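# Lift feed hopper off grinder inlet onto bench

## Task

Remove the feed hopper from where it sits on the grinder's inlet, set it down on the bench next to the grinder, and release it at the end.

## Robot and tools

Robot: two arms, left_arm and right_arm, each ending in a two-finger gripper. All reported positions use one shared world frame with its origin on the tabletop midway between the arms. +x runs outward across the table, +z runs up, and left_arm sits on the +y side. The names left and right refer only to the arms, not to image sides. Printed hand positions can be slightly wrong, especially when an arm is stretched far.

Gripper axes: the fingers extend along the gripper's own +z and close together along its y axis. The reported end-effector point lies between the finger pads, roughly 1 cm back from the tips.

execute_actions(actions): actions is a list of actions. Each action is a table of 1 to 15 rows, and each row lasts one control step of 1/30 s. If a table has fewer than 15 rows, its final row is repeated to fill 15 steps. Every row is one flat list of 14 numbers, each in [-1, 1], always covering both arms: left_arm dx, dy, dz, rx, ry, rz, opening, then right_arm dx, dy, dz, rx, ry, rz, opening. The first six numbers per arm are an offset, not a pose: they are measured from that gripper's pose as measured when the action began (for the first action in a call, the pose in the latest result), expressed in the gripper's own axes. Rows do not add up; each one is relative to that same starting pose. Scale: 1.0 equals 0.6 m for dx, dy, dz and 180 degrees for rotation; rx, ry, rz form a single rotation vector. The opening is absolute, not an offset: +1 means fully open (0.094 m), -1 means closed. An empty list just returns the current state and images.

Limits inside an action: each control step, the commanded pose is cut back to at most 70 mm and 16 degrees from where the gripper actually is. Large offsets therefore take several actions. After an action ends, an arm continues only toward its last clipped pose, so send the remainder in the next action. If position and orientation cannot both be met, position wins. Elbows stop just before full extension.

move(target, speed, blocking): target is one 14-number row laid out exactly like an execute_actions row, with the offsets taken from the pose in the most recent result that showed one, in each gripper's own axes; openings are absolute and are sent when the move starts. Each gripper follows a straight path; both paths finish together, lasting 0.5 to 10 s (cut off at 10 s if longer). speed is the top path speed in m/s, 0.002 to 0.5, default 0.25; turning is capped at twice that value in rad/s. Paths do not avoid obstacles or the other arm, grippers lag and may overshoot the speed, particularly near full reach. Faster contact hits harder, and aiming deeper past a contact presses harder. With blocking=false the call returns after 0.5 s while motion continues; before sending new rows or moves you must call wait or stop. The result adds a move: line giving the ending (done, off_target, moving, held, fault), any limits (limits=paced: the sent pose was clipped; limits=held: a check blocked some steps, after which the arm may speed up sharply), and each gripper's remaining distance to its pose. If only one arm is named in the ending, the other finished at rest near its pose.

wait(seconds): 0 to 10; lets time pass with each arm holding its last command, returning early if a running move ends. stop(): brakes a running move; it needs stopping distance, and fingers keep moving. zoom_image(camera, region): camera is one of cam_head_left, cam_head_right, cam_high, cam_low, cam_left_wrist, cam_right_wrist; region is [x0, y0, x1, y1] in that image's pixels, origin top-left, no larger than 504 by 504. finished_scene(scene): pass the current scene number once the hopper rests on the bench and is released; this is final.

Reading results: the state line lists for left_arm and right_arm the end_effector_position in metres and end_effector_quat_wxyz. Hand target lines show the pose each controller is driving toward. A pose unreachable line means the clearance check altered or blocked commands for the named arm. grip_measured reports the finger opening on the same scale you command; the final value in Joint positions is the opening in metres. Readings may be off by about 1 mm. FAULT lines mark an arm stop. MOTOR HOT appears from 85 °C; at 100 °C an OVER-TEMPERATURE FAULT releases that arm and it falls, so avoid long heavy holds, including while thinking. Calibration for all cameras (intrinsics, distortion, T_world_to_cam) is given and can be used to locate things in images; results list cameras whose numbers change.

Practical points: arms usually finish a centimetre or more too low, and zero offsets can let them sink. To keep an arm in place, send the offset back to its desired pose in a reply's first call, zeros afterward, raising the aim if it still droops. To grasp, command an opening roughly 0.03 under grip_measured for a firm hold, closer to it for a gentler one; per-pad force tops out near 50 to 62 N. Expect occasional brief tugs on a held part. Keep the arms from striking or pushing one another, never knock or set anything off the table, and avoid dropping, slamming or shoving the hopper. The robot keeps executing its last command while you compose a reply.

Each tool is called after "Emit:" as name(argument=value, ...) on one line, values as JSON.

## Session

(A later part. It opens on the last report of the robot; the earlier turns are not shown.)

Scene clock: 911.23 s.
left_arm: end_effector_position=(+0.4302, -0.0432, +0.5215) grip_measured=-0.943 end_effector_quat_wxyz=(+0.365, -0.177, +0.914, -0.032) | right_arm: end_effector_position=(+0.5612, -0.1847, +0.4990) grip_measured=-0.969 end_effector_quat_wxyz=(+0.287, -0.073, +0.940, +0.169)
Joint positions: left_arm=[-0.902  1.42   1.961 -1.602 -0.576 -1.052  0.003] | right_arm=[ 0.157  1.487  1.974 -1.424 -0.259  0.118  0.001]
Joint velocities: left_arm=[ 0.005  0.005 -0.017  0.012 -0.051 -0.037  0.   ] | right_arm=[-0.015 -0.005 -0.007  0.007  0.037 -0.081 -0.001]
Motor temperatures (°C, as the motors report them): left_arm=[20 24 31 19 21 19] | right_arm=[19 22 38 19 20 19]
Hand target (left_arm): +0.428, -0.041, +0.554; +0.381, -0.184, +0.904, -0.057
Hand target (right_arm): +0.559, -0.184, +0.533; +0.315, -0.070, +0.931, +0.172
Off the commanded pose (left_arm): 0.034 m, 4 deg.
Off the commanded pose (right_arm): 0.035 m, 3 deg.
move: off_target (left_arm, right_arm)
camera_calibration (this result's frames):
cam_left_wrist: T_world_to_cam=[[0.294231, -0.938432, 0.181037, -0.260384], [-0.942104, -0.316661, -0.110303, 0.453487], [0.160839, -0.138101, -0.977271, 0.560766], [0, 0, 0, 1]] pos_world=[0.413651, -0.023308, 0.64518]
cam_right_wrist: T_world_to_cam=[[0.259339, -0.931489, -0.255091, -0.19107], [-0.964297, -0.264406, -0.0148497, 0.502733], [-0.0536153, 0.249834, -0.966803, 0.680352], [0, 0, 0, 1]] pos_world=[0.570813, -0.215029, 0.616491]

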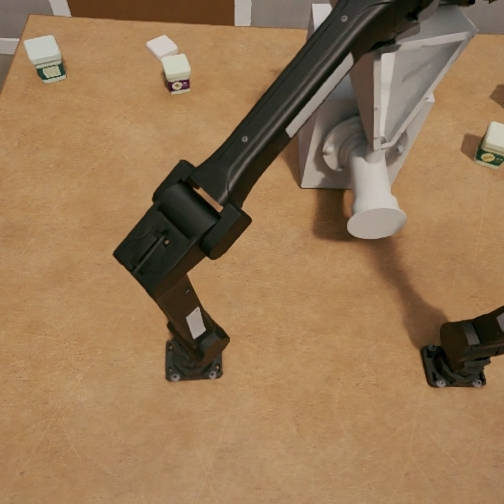

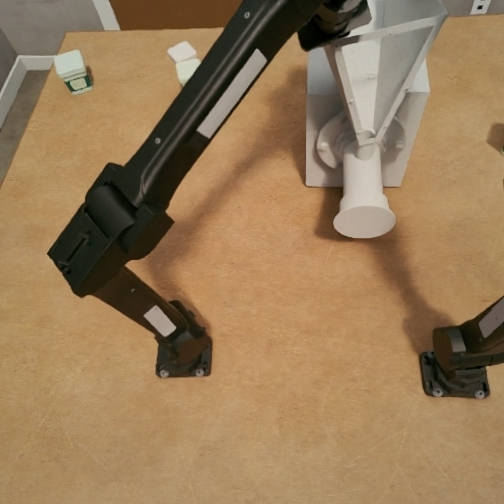

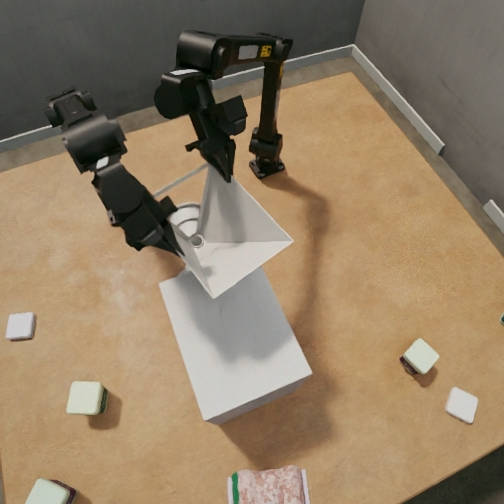

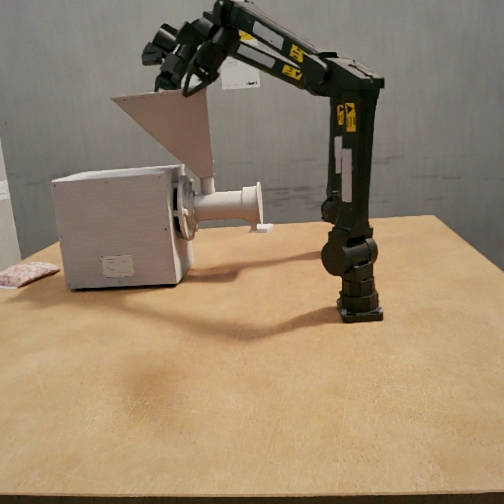

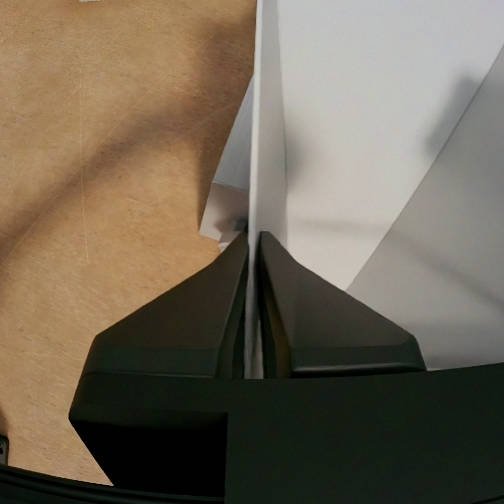

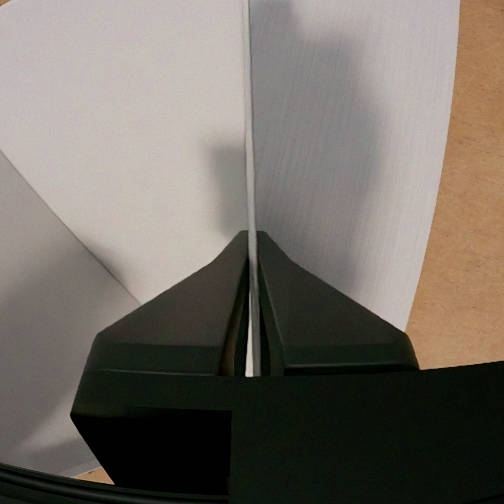

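Emit:
move(target=[-0.009, -0.004, -0.009, 0, -0.025, 0, -1, -0.009, 0.003, -0.009, 0, -0.02, 0, -1], speed=0.03)

Emit:
zoom_image(camera="cam_low", region=[175, 155, 245, 215])

Emit:
zoom_image(camera="cam_head_right", region=[320, 90, 420, 190])

Emit:
zoom_image(camera="cam_high", region=[160, 200, 240, 280])

Scene clock: 940.37 s.
left_arm: end_effector_position=(+0.4303, -0.0438, +0.5214) grip_measured=-0.943 end_effector_quat_wxyz=(+0.385, -0.176, +0.906, -0.024) | right_arm: end_effector_position=(+0.5623, -0.1843, +0.4982) grip_measured=-0.969 end_effector_quat_wxyz=(+0.301, -0.074, +0.935, +0.173)
Joint positions: left_arm=[-0.918  1.41   1.935 -1.576 -0.628 -1.052  0.003] | right_arm=[ 0.156  1.465  1.934 -1.374 -0.264  0.12   0.001]
Joint velocities: left_arm=[-0.005 -0.005 -0.002 -0.012 -0.051  0.022 -0.   ] | right_arm=[-0.005 -0.005 -0.007 -0.002  0.022  0.007  0.001]
Motor temperatures (°C, as the motors report them): left_arm=[20 24 33 19 20 19] | right_arm=[19 22 41 19 19 19]
Hand target (left_arm): +0.431, -0.044, +0.529; +0.400, -0.178, +0.899, -0.026
Hand target (right_arm): +0.562, -0.185, +0.507; +0.316, -0.068, +0.931, +0.171
Off the commanded pose (left_arm): 0.008 m, 2 deg.
Off the commanded pose (right_arm): 0.008 m, 2 deg.
move: done
camera_calibration (this result's frames):
cam_left_wrist: T_world_to_cam=[[0.295414, -0.939991, 0.170726, -0.25616], [-0.934094, -0.321689, -0.154872, 0.472947], [0.200499, -0.113723, -0.973071, 0.542412], [0, 0, 0, 1]] pos_world=[0.408697, -0.0269616, 0.644784]
cam_right_wrist: T_world_to_cam=[[0.266587, -0.928792, -0.257443, -0.193607], [-0.963495, -0.263659, -0.0465012, 0.519268], [-0.0246871, 0.260442, -0.965174, 0.664505], [0, 0, 0, 1]] pos_world=[0.56833, -0.215976, 0.615667]

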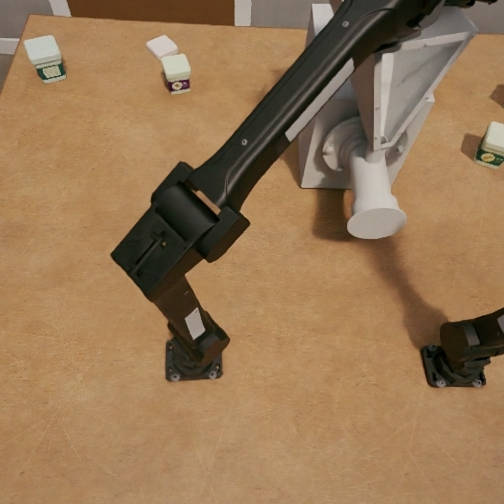

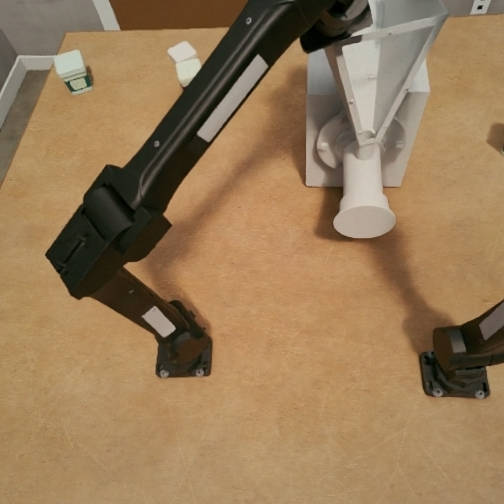

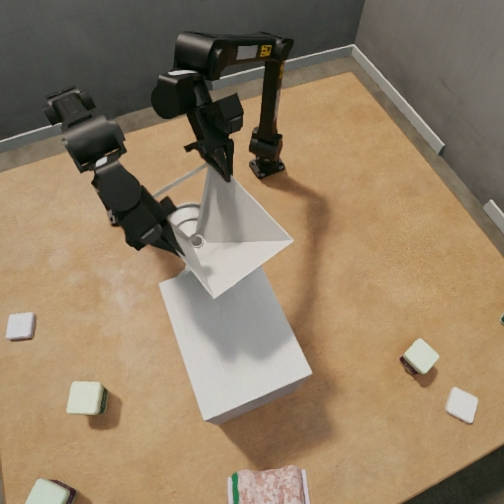

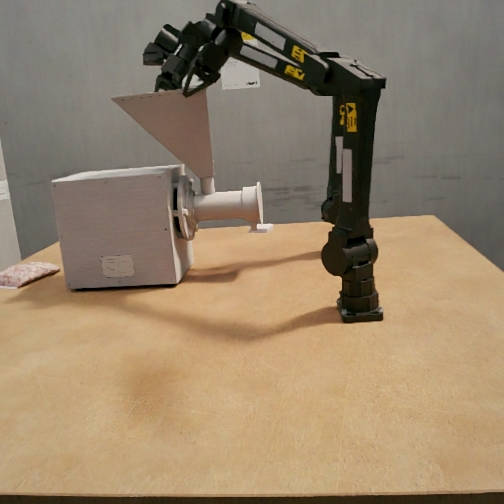

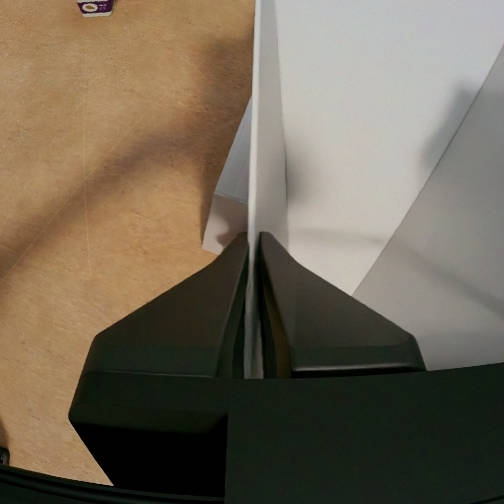

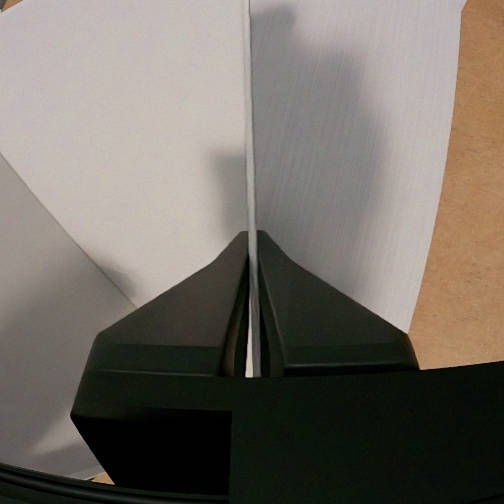

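Region (175, 155, 245, 215) of cam_low's 504x504 image, scaled by 7.200, with more detail than that image has; it fills the top 432 rows of this view, and the rest is white.

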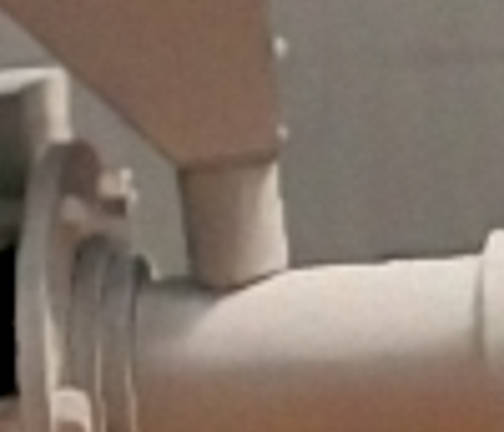

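Region (320, 90, 420, 190) of cam_head_right's 504x504 image, scaled by 5.040, with more detail than that image has.

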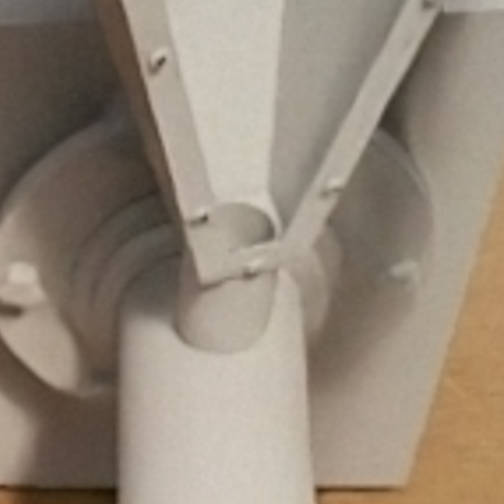

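Region (160, 200, 240, 280) of cam_high's 504x504 image, scaled by 6.300, with more detail than that image has.

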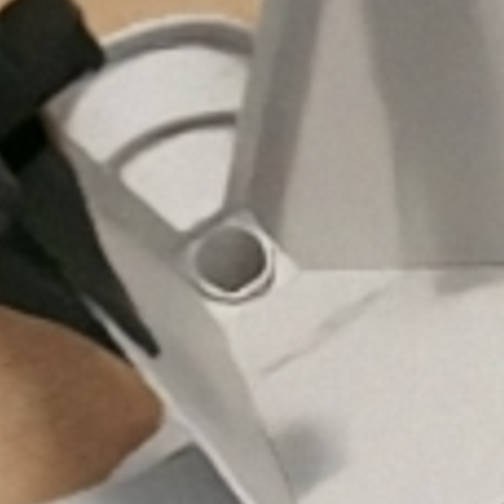

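Emit:
move(target=[-0.009, -0.004, -0.009, 0, 0, 0, -0.4, -0.009, 0.003, -0.009, 0, 0, 0, -1], speed=0.03)

Emit:
move(target=[-0.06, -0.02, -0.11, 0, 0, 0, -0.4, 0, 0, 0, 0, 0, 0, -1], speed=0.08)

Scene clock: 976.90 s.
left_arm: end_effector_position=(+0.4291, -0.0426, +0.5188) grip_measured=-0.403 end_effector_quat_wxyz=(+0.381, -0.173, +0.908, -0.017) | right_arm: end_effector_position=(+0.5609, -0.1830, +0.4984) grip_measured=-0.970 end_effector_quat_wxyz=(+0.299, -0.076, +0.935, +0.177)
Joint positions: left_arm=[-0.918  1.412  1.934 -1.59  -0.627 -1.052  0.028] | right_arm=[ 0.156  1.465  1.935 -1.377 -0.273  0.12   0.001]
Joint velocities: left_arm=[-0.005 -0.005  0.002 -0.007  0.007  0.022  0.   ] | right_arm=[-0.005  0.015 -0.007  0.002 -0.051 -0.007 -0.001]
Motor temperatures (°C, as the motors report them): left_arm=[20 24 30 19 23 19] | right_arm=[19 23 37 19 19 19]
Hand target (left_arm): +0.430, -0.045, +0.529; +0.385, -0.175, +0.906, -0.024
Hand target (right_arm): +0.563, -0.184, +0.506; +0.302, -0.074, +0.935, +0.173
Off the commanded pose (left_arm): 0.011 m, 1 deg.
Off the commanded pose (right_arm): 0.008 m, 1 deg.
move: off_target (left_arm)
camera_calibration (this result's frames):
cam_left_wrist: T_world_to_cam=[[0.296893, -0.941983, 0.156599, -0.247619], [-0.935907, -0.319599, -0.148101, 0.469146], [0.189558, -0.102592, -0.976495, 0.547175], [0, 0, 0, 1]] pos_world=[0.408872, -0.027179, 0.642571]
cam_right_wrist: T_world_to_cam=[[0.270789, -0.925556, -0.264612, -0.190193], [-0.962171, -0.268797, -0.0444374, 0.515652], [-0.0299977, 0.266635, -0.963331, 0.667527], [0, 0, 0, 1]] pos_world=[0.567672, -0.215415, 0.615636]

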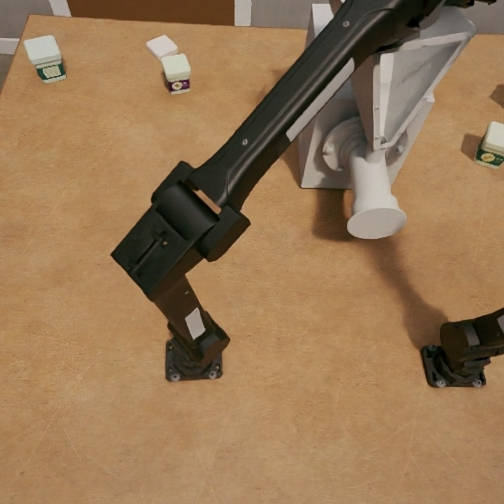

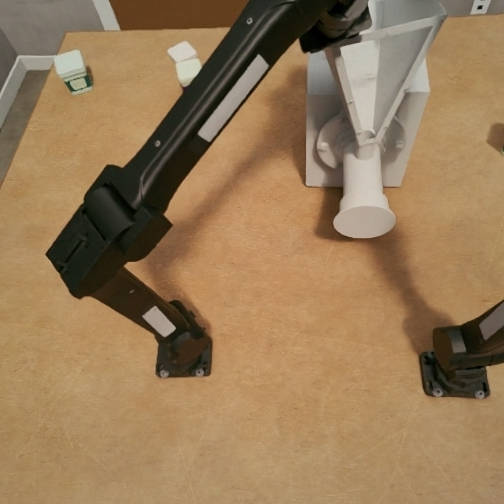

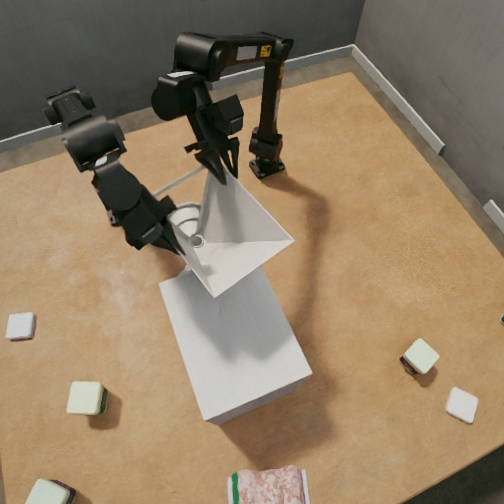

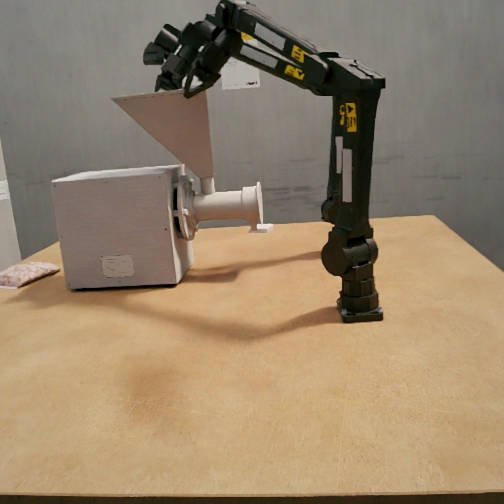

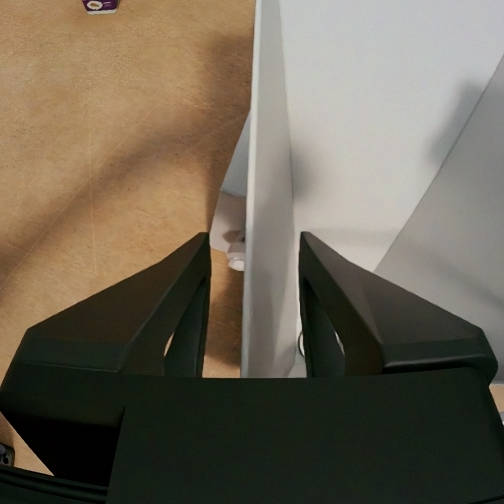

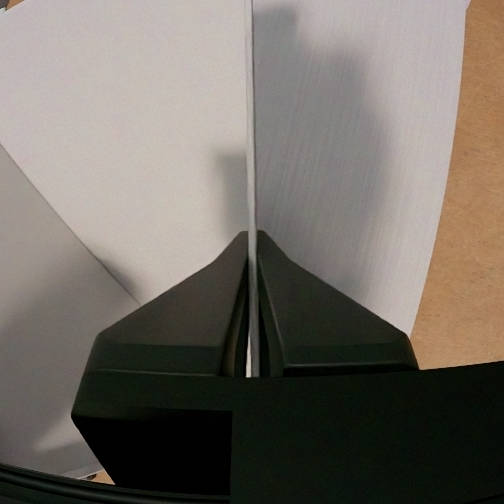

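Scene clock: 978.20 s.
left_arm: end_effector_position=(+0.4144, -0.0452, +0.5743) grip_measured=-0.403 end_effector_quat_wxyz=(+0.399, -0.165, +0.901, -0.035) | right_arm: end_effector_position=(+0.5606, -0.1824, +0.4989) grip_measured=-0.970 end_effector_quat_wxyz=(+0.299, -0.076, +0.934, +0.179)
Joint positions: left_arm=[-0.953  1.451  2.129 -1.699 -0.65  -1.048  0.028] | right_arm=[ 0.156  1.464  1.935 -1.377 -0.277  0.12   0.001]
Joint velocities: left_arm=[-0.015 -0.005 -0.002  0.022 -0.125 -0.037 -0.001] | right_arm=[ 0.015  0.005  0.002  0.002 -0.007 -0.066  0.   ]
Motor temperatures (°C, as the motors report them): left_arm=[20 24 30 19 22 19] | right_arm=[19 23 36 19 19 19]
Hand target (left_arm): +0.410, -0.048, +0.591; +0.408, -0.159, +0.898, -0.049
Hand target (right_arm): +0.561, -0.183, +0.498; +0.299, -0.075, +0.935, +0.177
Off the commanded pose (left_arm): 0.019 m, 3 deg.
Off the commanded pose (right_arm): 0.001 m, 0 deg.
joint sent to its limit (left arm) — the command would take joint 4 (wrist pitch) past its lower limit, so that joint was sent only as far as its limit.
move: off_target (left_arm)
camera_calibration (this result's frames):
cam_left_wrist: T_world_to_cam=[[0.264784, -0.945902, 0.187508, -0.259017], [-0.936378, -0.298667, -0.184375, 0.484733], [0.230403, -0.126758, -0.964804, 0.579188], [0, 0, 0, 1]] pos_world=[0.38903, -0.0268145, 0.696743]
cam_right_wrist: T_world_to_cam=[[0.273216, -0.923951, -0.26771, -0.188924], [-0.961467, -0.271132, -0.0454822, 0.515241], [-0.0305613, 0.269821, -0.962426, 0.668183], [0, 0, 0, 1]] pos_world=[0.567425, -0.215148, 0.615933]

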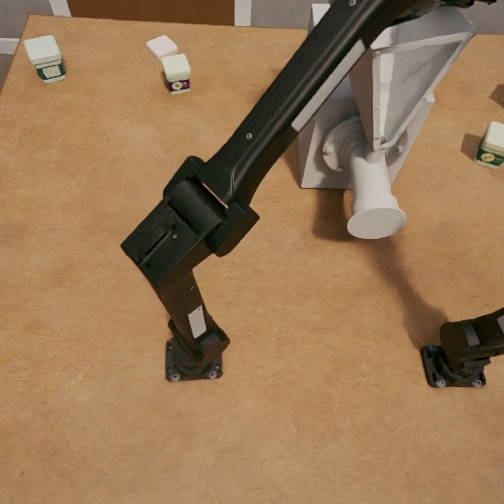

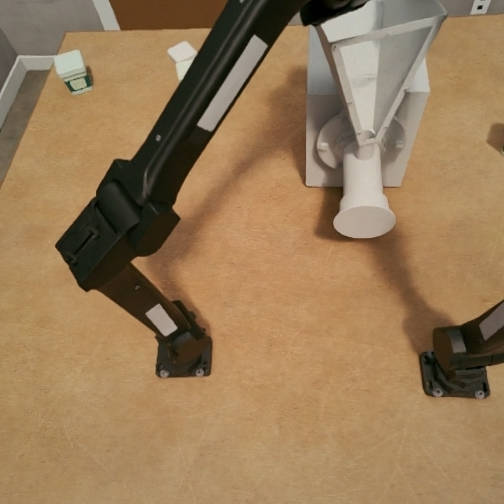

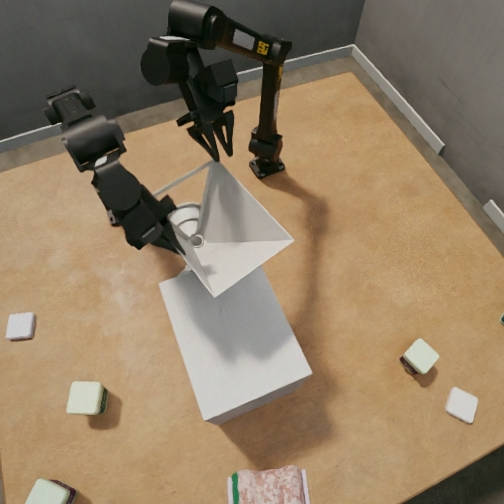

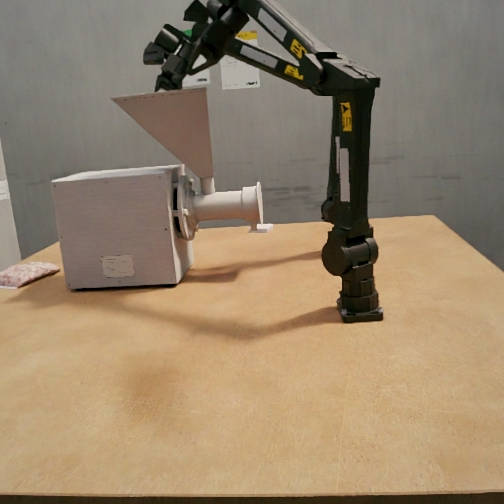

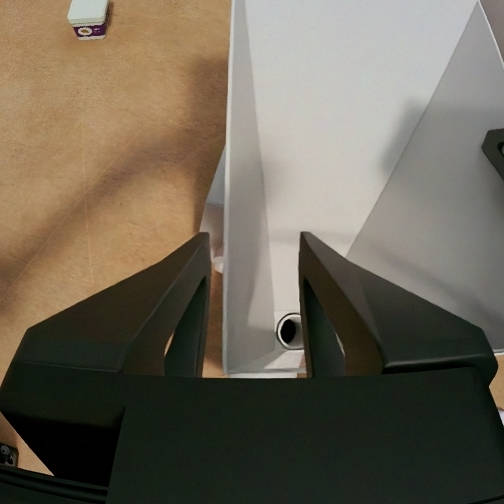

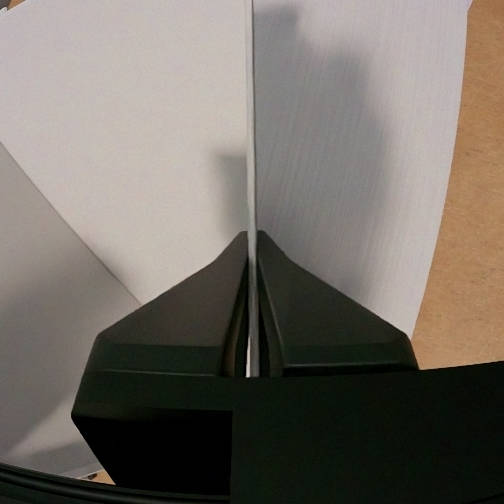

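Emit:
move(target=[-0.0173, 0.349, -0.146, 0, -0.08, 0, -0.4, -0.0173, 0.1082, 0.0349, -0.0976, 0.0482, -0.1261, -1], speed=0.04)

Scene clock: 1009.27 s.
left_arm: end_effector_position=(+0.3012, +0.1456, +0.5944) grip_measured=-0.403 end_effector_quat_wxyz=(+0.503, -0.162, +0.849, -0.014) | right_arm: end_effector_position=(+0.5653, -0.1201, +0.4997) grip_measured=-0.971 end_effector_quat_wxyz=(+0.240, -0.300, +0.888, +0.251)
Joint positions: left_arm=[-0.886  0.877  1.65  -1.562 -0.8   -0.841  0.028] | right_arm=[ 0.19   1.665  2.199 -1.622 -0.541 -0.295  0.001]
Joint velocities: left_arm=[-0.005 -0.015 -0.002  0.007 -0.051 -0.037  0.   ] | right_arm=[-0.005  0.005  0.007  0.002  0.007  0.051 -0.001]
Motor temperatures (°C, as the motors report them): left_arm=[20 24 30 19 21 19] | right_arm=[19 23 37 19 19 19]
Hand target (left_arm): +0.302, +0.150, +0.600; +0.509, -0.167, +0.844, -0.016
Hand target (right_arm): +0.564, -0.114, +0.508; +0.244, -0.314, +0.883, +0.250
Off the commanded pose (left_arm): 0.007 m, 1 deg.
Off the commanded pose (right_arm): 0.010 m, 2 deg.
move: done
camera_calibration (this result's frames):
cam_left_wrist: T_world_to_cam=[[0.259481, -0.949229, 0.177861, -0.0445293], [-0.859223, -0.310993, -0.406226, 0.549824], [0.440915, -0.0474143, -0.896296, 0.533142], [0, 0, 0, 1]] pos_world=[0.248906, 0.154002, 0.709126]
cam_right_wrist: T_world_to_cam=[[0.67531, -0.681699, -0.2815, -0.323732], [-0.717674, -0.695354, -0.0377642, 0.344034], [-0.169998, 0.227528, -0.958818, 0.724237], [0, 0, 0, 1]] pos_world=[0.588643, -0.146247, 0.616273]

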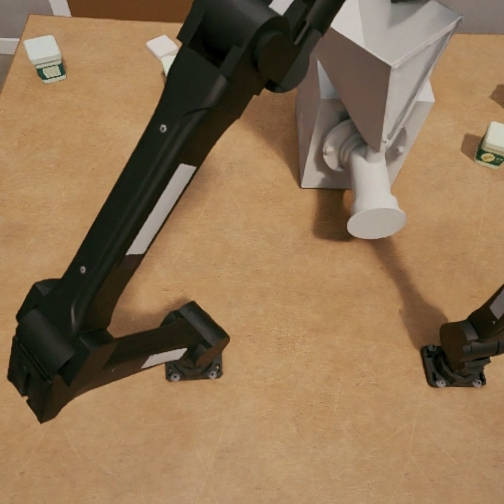

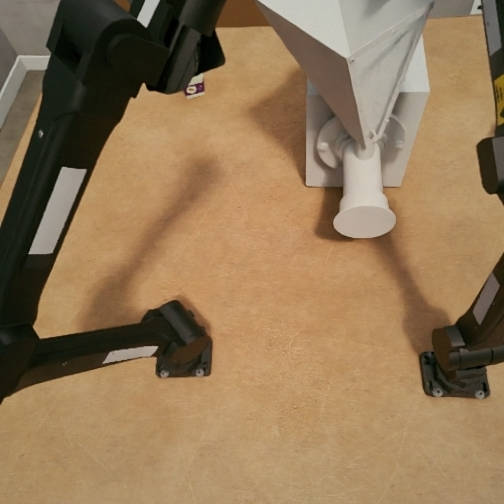

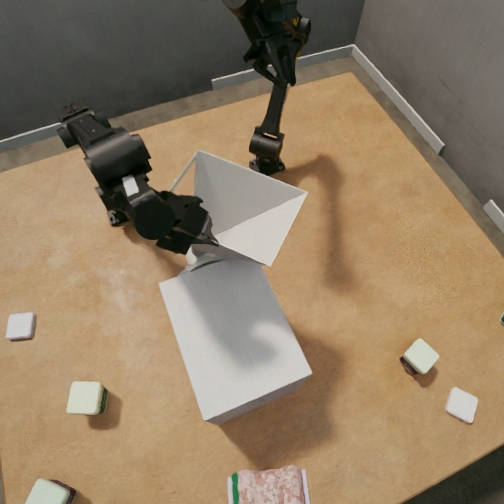

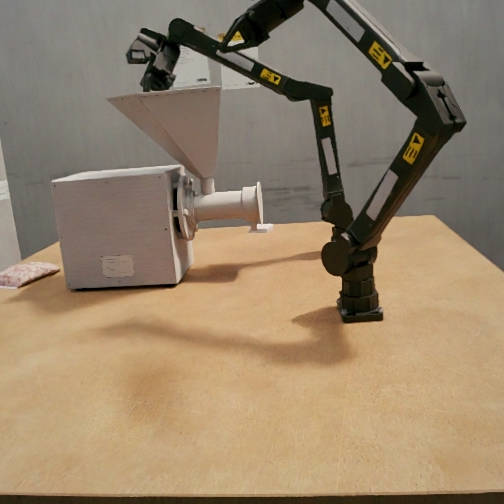

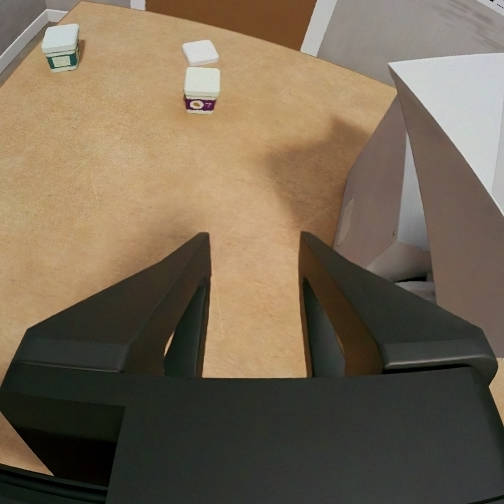

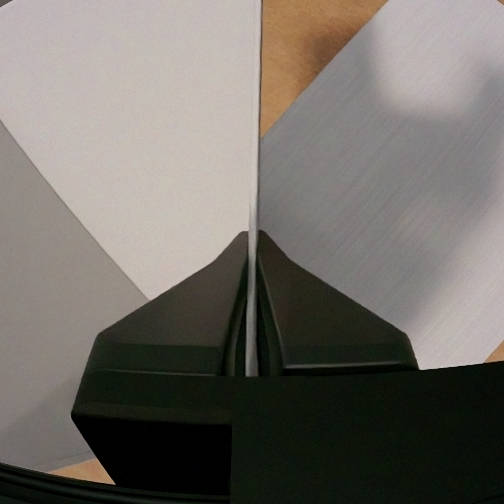

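Emit:
zoom_image(camera="cam_low", region=[175, 155, 245, 215])

Emit:
zoom_image(camera="cam_head_right", region=[310, 80, 430, 200])

Region (175, 155, 245, 215) of cam_low's 504x504 image, scaled by 7.200, with more detail than that image has; it fills the top 432 rows of this view, and the rest is white.

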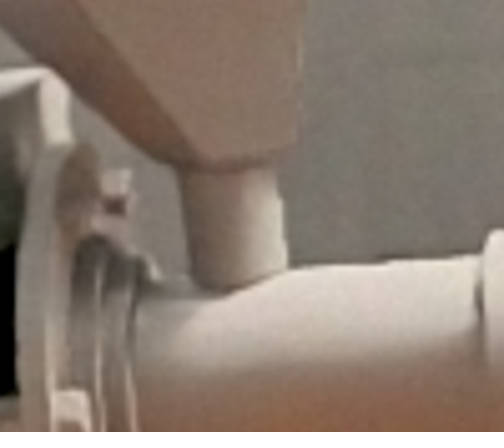

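Region (310, 80, 430, 200) of cam_head_right's 504x504 image, scaled by 4.200, with more detail than that image has.

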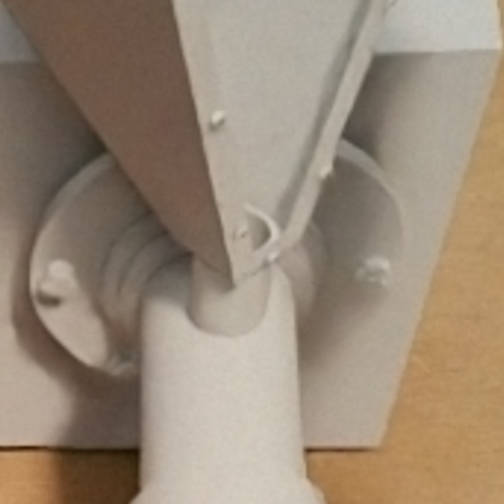

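Emit:
move(target=[-0.01, 0.01, -0.012, 0, 0, 0, -0.4, -0.0336, 0.0176, -0.0442, 0, -0.06, 0, -1], speed=0.02)

Scene clock: 1068.30 s.
left_arm: end_effector_position=(+0.2997, +0.1470, +0.5902) grip_measured=-0.403 end_effector_quat_wxyz=(+0.497, -0.158, +0.853, -0.005) | right_arm: end_effector_position=(+0.5665, -0.1189, +0.5012) grip_measured=-0.971 end_effector_quat_wxyz=(+0.283, -0.283, +0.877, +0.267)
Joint positions: left_arm=[-0.886  0.877  1.646 -1.581 -0.799 -0.84   0.028] | right_arm=[ 0.184  1.585  2.059 -1.45  -0.571 -0.229  0.001]
Joint velocities: left_arm=[-0.005 -0.005  0.002 -0.017  0.007 -0.081 -0.   ] | right_arm=[-0.015 -0.005  0.002  0.002  0.037 -0.007 -0.   ]
Motor temperatures (°C, as the motors report them): left_arm=[20 23 29 19 21 19] | right_arm=[19 23 38 19 20 19]
Hand target (left_arm): +0.296, +0.152, +0.602; +0.503, -0.162, +0.849, -0.013
Hand target (right_arm): +0.563, -0.120, +0.534; +0.322, -0.277, +0.862, +0.277
Off the commanded pose (left_arm): 0.013 m, 1 deg.
Off the commanded pose (right_arm): 0.033 m, 5 deg.
move: off_target (left_arm, right_arm)
camera_calibration (this result's frames):
cam_left_wrist: T_world_to_cam=[[0.260959, -0.952448, 0.157301, -0.0298936], [-0.866117, -0.302964, -0.397561, 0.543077], [0.426313, -0.0324943, -0.903992, 0.53687], [0, 0, 0, 1]] pos_world=[0.249295, 0.153506, 0.705935]
cam_right_wrist: T_world_to_cam=[[0.666798, -0.68803, -0.286349, -0.316833], [-0.738558, -0.661426, -0.130567, 0.408203], [-0.0995647, 0.298547, -0.949187, 0.689388], [0, 0, 0, 1]] pos_world=[0.581384, -0.153809, 0.616931]

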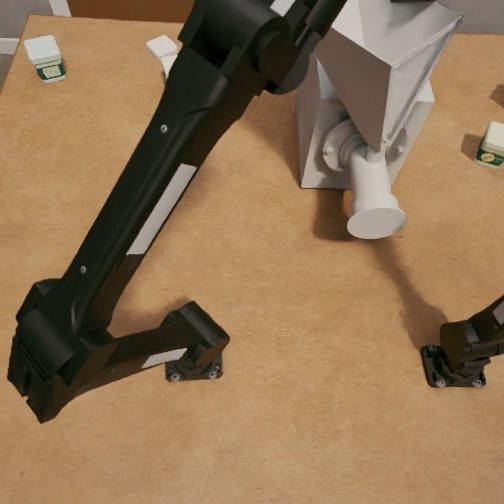

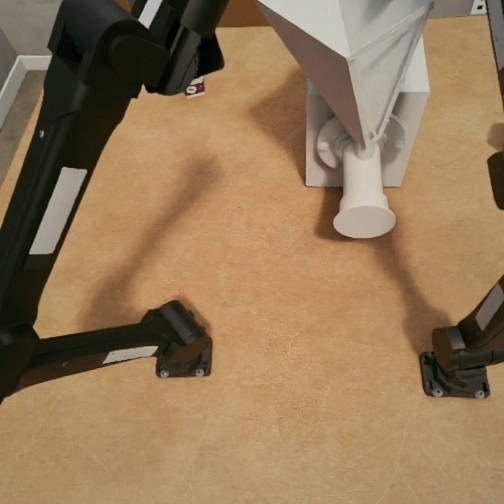

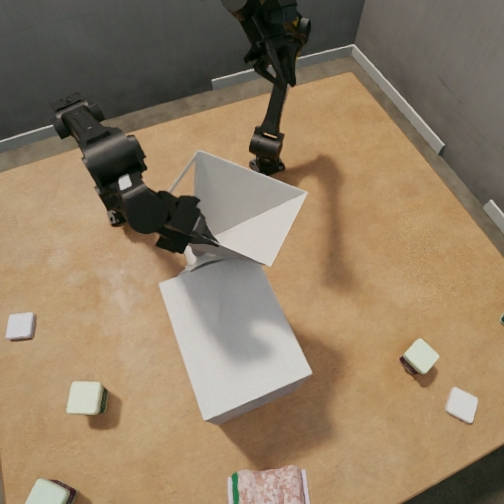

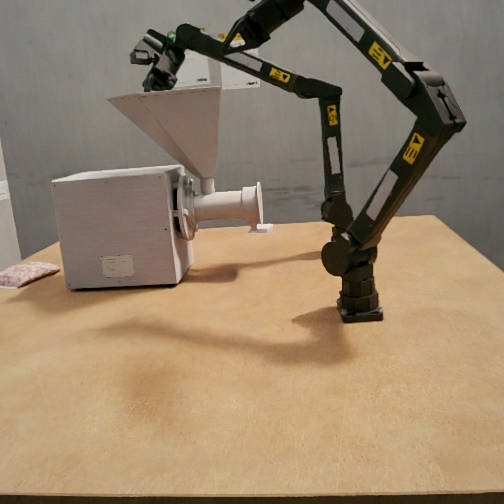

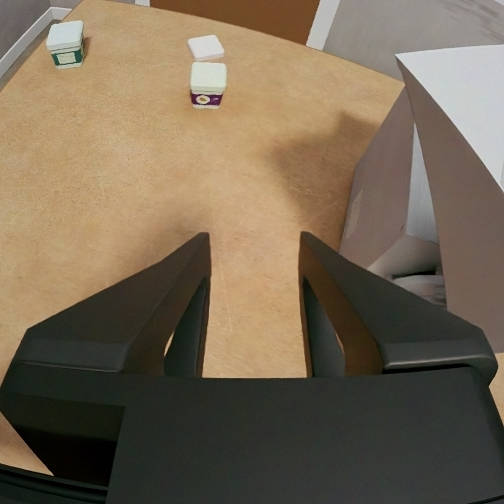

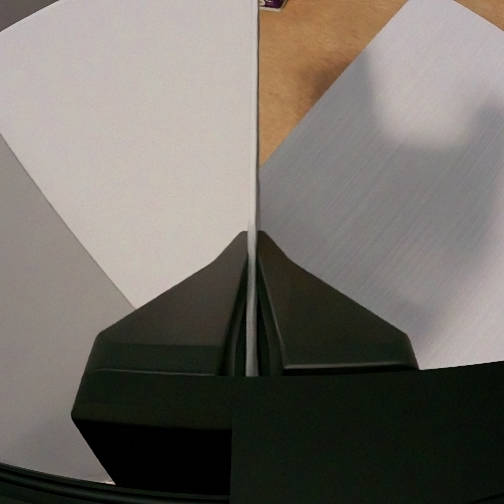

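Emit:
move(target=[-0.015, 0.01, -0.015, 0, 0, 0, -0.4, -0.0342, 0.0808, 0.0075, -0.0719, -0.006, -0.0776, -1], speed=0.03)

Scene clock: 1082.23 s.
left_arm: end_effector_position=(+0.2974, +0.1491, +0.5853) grip_measured=-0.403 end_effector_quat_wxyz=(+0.490, -0.152, +0.859, +0.005) | right_arm: end_effector_position=(+0.5533, -0.0967, +0.5051) grip_measured=-0.971 end_effector_quat_wxyz=(+0.269, -0.388, +0.822, +0.318)
Joint positions: left_arm=[-0.886  0.877  1.643 -1.607 -0.797 -0.84   0.028] | right_arm=[ 0.187  1.644  2.133 -1.567 -0.737 -0.469  0.001]
Joint velocities: left_arm=[-0.005  0.005 -0.017  0.022 -0.007 -0.037 -0.   ] | right_arm=[-0.005  0.005 -0.017  0.002 -0.066 -0.007  0.   ]
Motor temperatures (°C, as the motors report them): left_arm=[20 23 29 19 20 19] | right_arm=[19 23 38 19 21 19]
Hand target (left_arm): +0.294, +0.154, +0.601; +0.497, -0.158, +0.853, -0.005
Hand target (right_arm): +0.549, -0.076, +0.526; +0.289, -0.414, +0.798, +0.330
Off the commanded pose (left_arm): 0.017 m, 2 deg.
Off the commanded pose (right_arm): 0.030 m, 5 deg.
move: off_target (left_arm, right_arm)
camera_calibration (this result's frames):
cam_left_wrist: T_world_to_cam=[[0.262992, -0.955645, 0.13258, -0.0121753], [-0.874585, -0.29416, -0.38545, 0.533921], [0.407353, -0.0145824, -0.913154, 0.541818], [0, 0, 0, 1]] pos_world=[0.24945, 0.153324, 0.702178]
cam_right_wrist: T_world_to_cam=[[0.825266, -0.484191, -0.290681, -0.357393], [-0.545907, -0.81578, -0.19102, 0.32259], [-0.144642, 0.316327, -0.937558, 0.70588], [0, 0, 0, 1]] pos_world=[0.573148, -0.133173, 0.619538]

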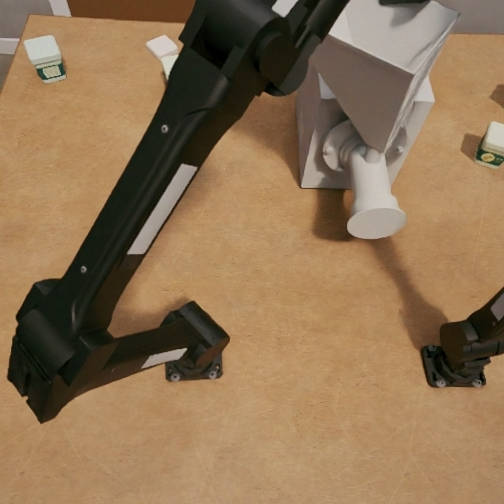

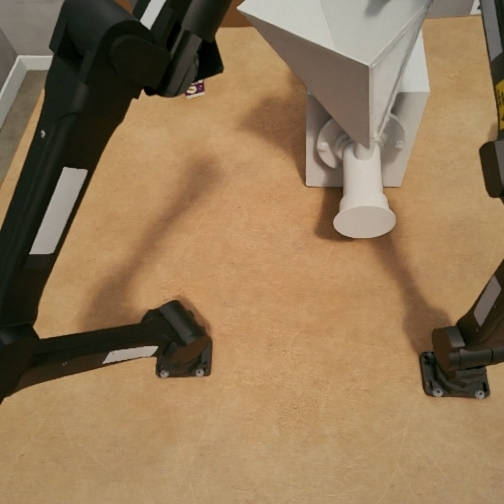

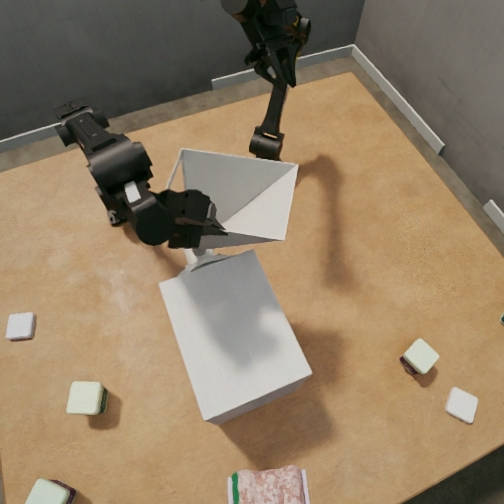

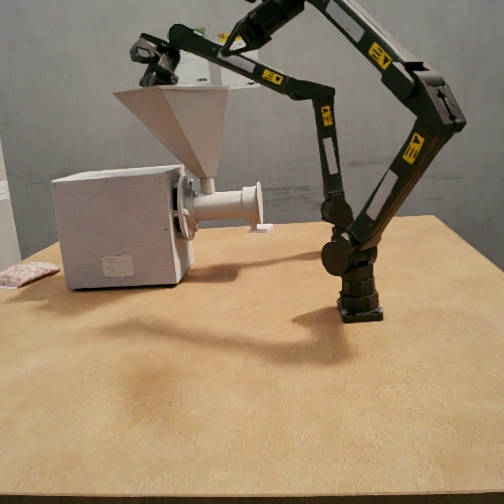

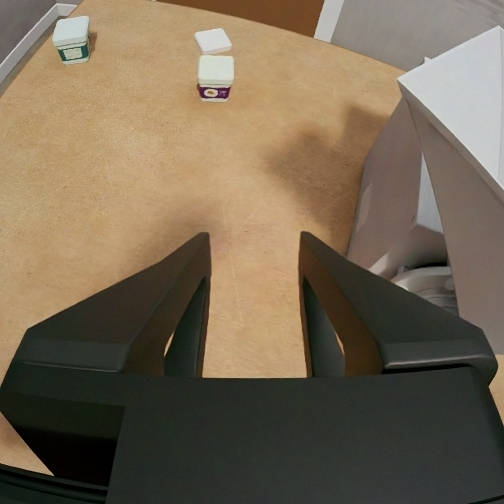

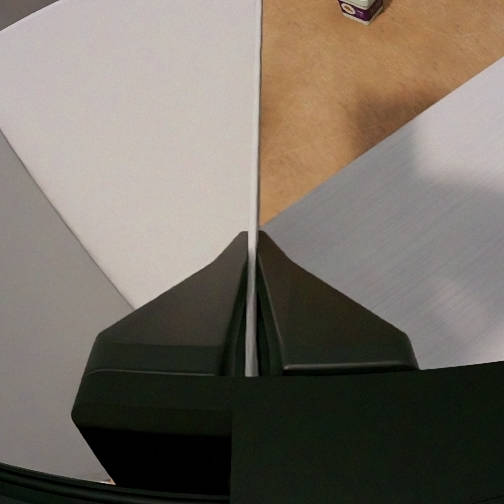

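Emit:
zoom_image(camera="cam_low", region=[175, 155, 245, 215])

Emit:
zoom_image(camera="cam_low", region=[90, 60, 290, 220])

Region (175, 155, 245, 215) of cam_low's 504x504 image, scaled by 7.200, with more detail than that image has; it fills the top 432 rows of this view, and the rest is white.

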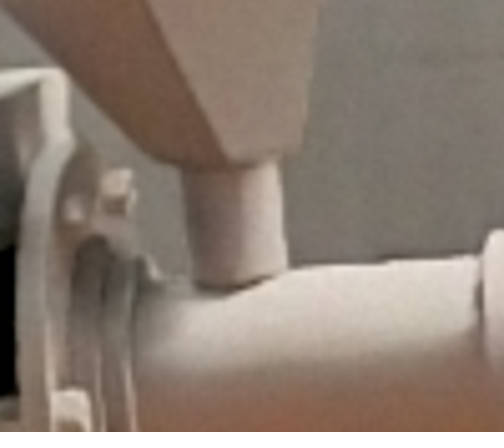

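Region (90, 60, 290, 220) of cam_low's 504x504 image, scaled by 2.520, with more detail than that image has; it fills the top 403 rows of this view, and the rest is white.

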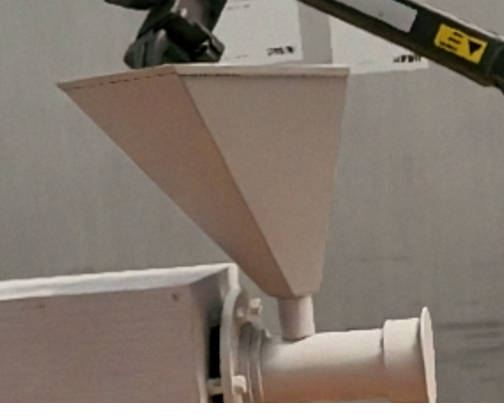

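Emit:
execute_actions(actions=[])

Scene clock: 1112.90 s.
left_arm: end_effector_position=(+0.2974, +0.1491, +0.5853) grip_measured=-0.403 end_effector_quat_wxyz=(+0.490, -0.152, +0.859, +0.005) | right_arm: end_effector_position=(+0.5534, -0.0966, +0.5049) grip_measured=-0.971 end_effector_quat_wxyz=(+0.269, -0.388, +0.822, +0.318)
Joint positions: left_arm=[-0.886  0.877  1.643 -1.607 -0.797 -0.84   0.028] | right_arm=[ 0.187  1.644  2.133 -1.567 -0.737 -0.47   0.001]
Joint velocities: left_arm=[-0.005 -0.015 -0.002 -0.007 -0.037  0.051 -0.001] | right_arm=[-0.015  0.005  0.002  0.002  0.007  0.022 -0.   ]
Motor temperatures (°C, as the motors report them): left_arm=[20 23 30 19 20 19] | right_arm=[19 23 40 19 23 19]
Hand target (left_arm): +0.294, +0.154, +0.601; +0.497, -0.158, +0.853, -0.005
Hand target (right_arm): +0.549, -0.076, +0.526; +0.289, -0.414, +0.798, +0.330
Off the commanded pose (left_arm): 0.017 m, 2 deg.
Off the commanded pose (right_arm): 0.030 m, 5 deg.
camera_calibration (this result's frames):
cam_left_wrist: T_world_to_cam=[[0.262992, -0.955645, 0.13258, -0.0121753], [-0.874585, -0.29416, -0.38545, 0.533921], [0.407353, -0.0145824, -0.913154, 0.541818], [0, 0, 0, 1]] pos_world=[0.24945, 0.153324, 0.702178]
cam_right_wrist: T_world_to_cam=[[0.825425, -0.483787, -0.290901, -0.357432], [-0.545589, -0.815981, -0.191069, 0.322507], [-0.144933, 0.316425, -0.93748, 0.705851], [0, 0, 0, 1]] pos_world=[0.573291, -0.13311, 0.619365]

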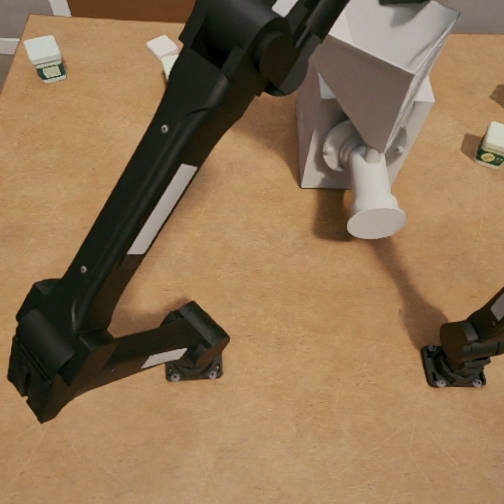

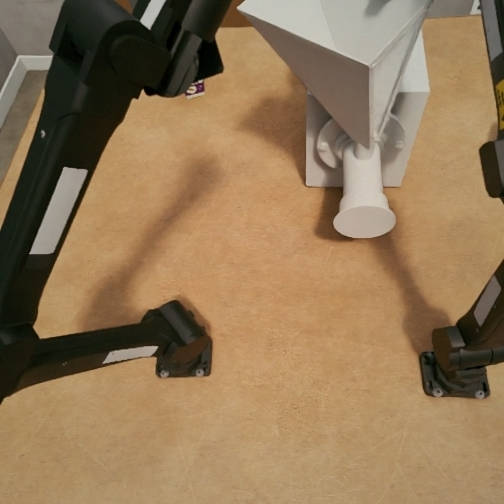

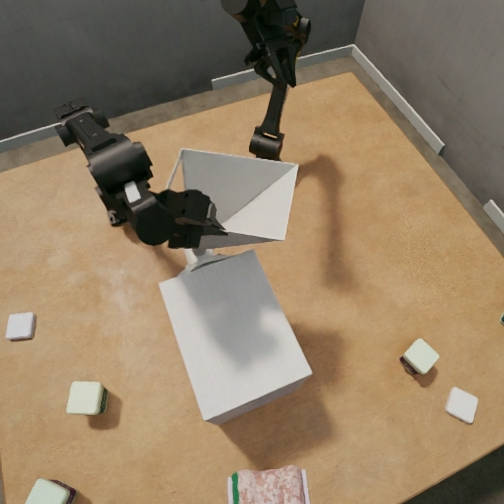

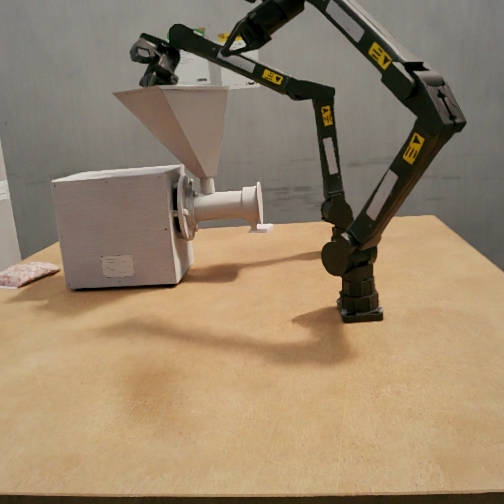

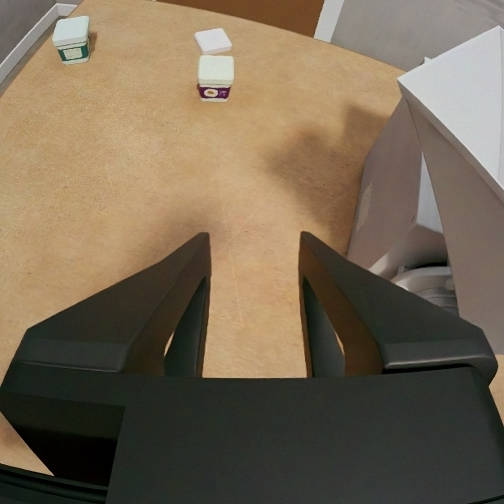

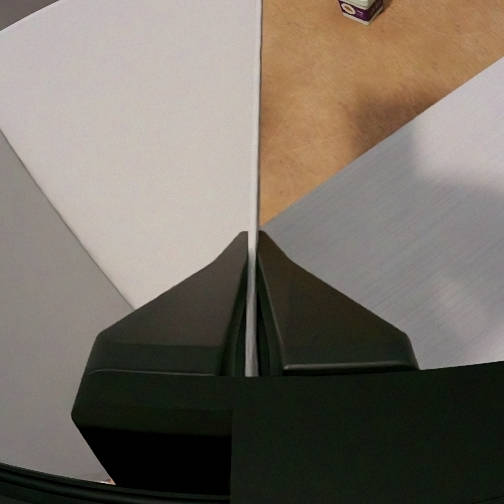

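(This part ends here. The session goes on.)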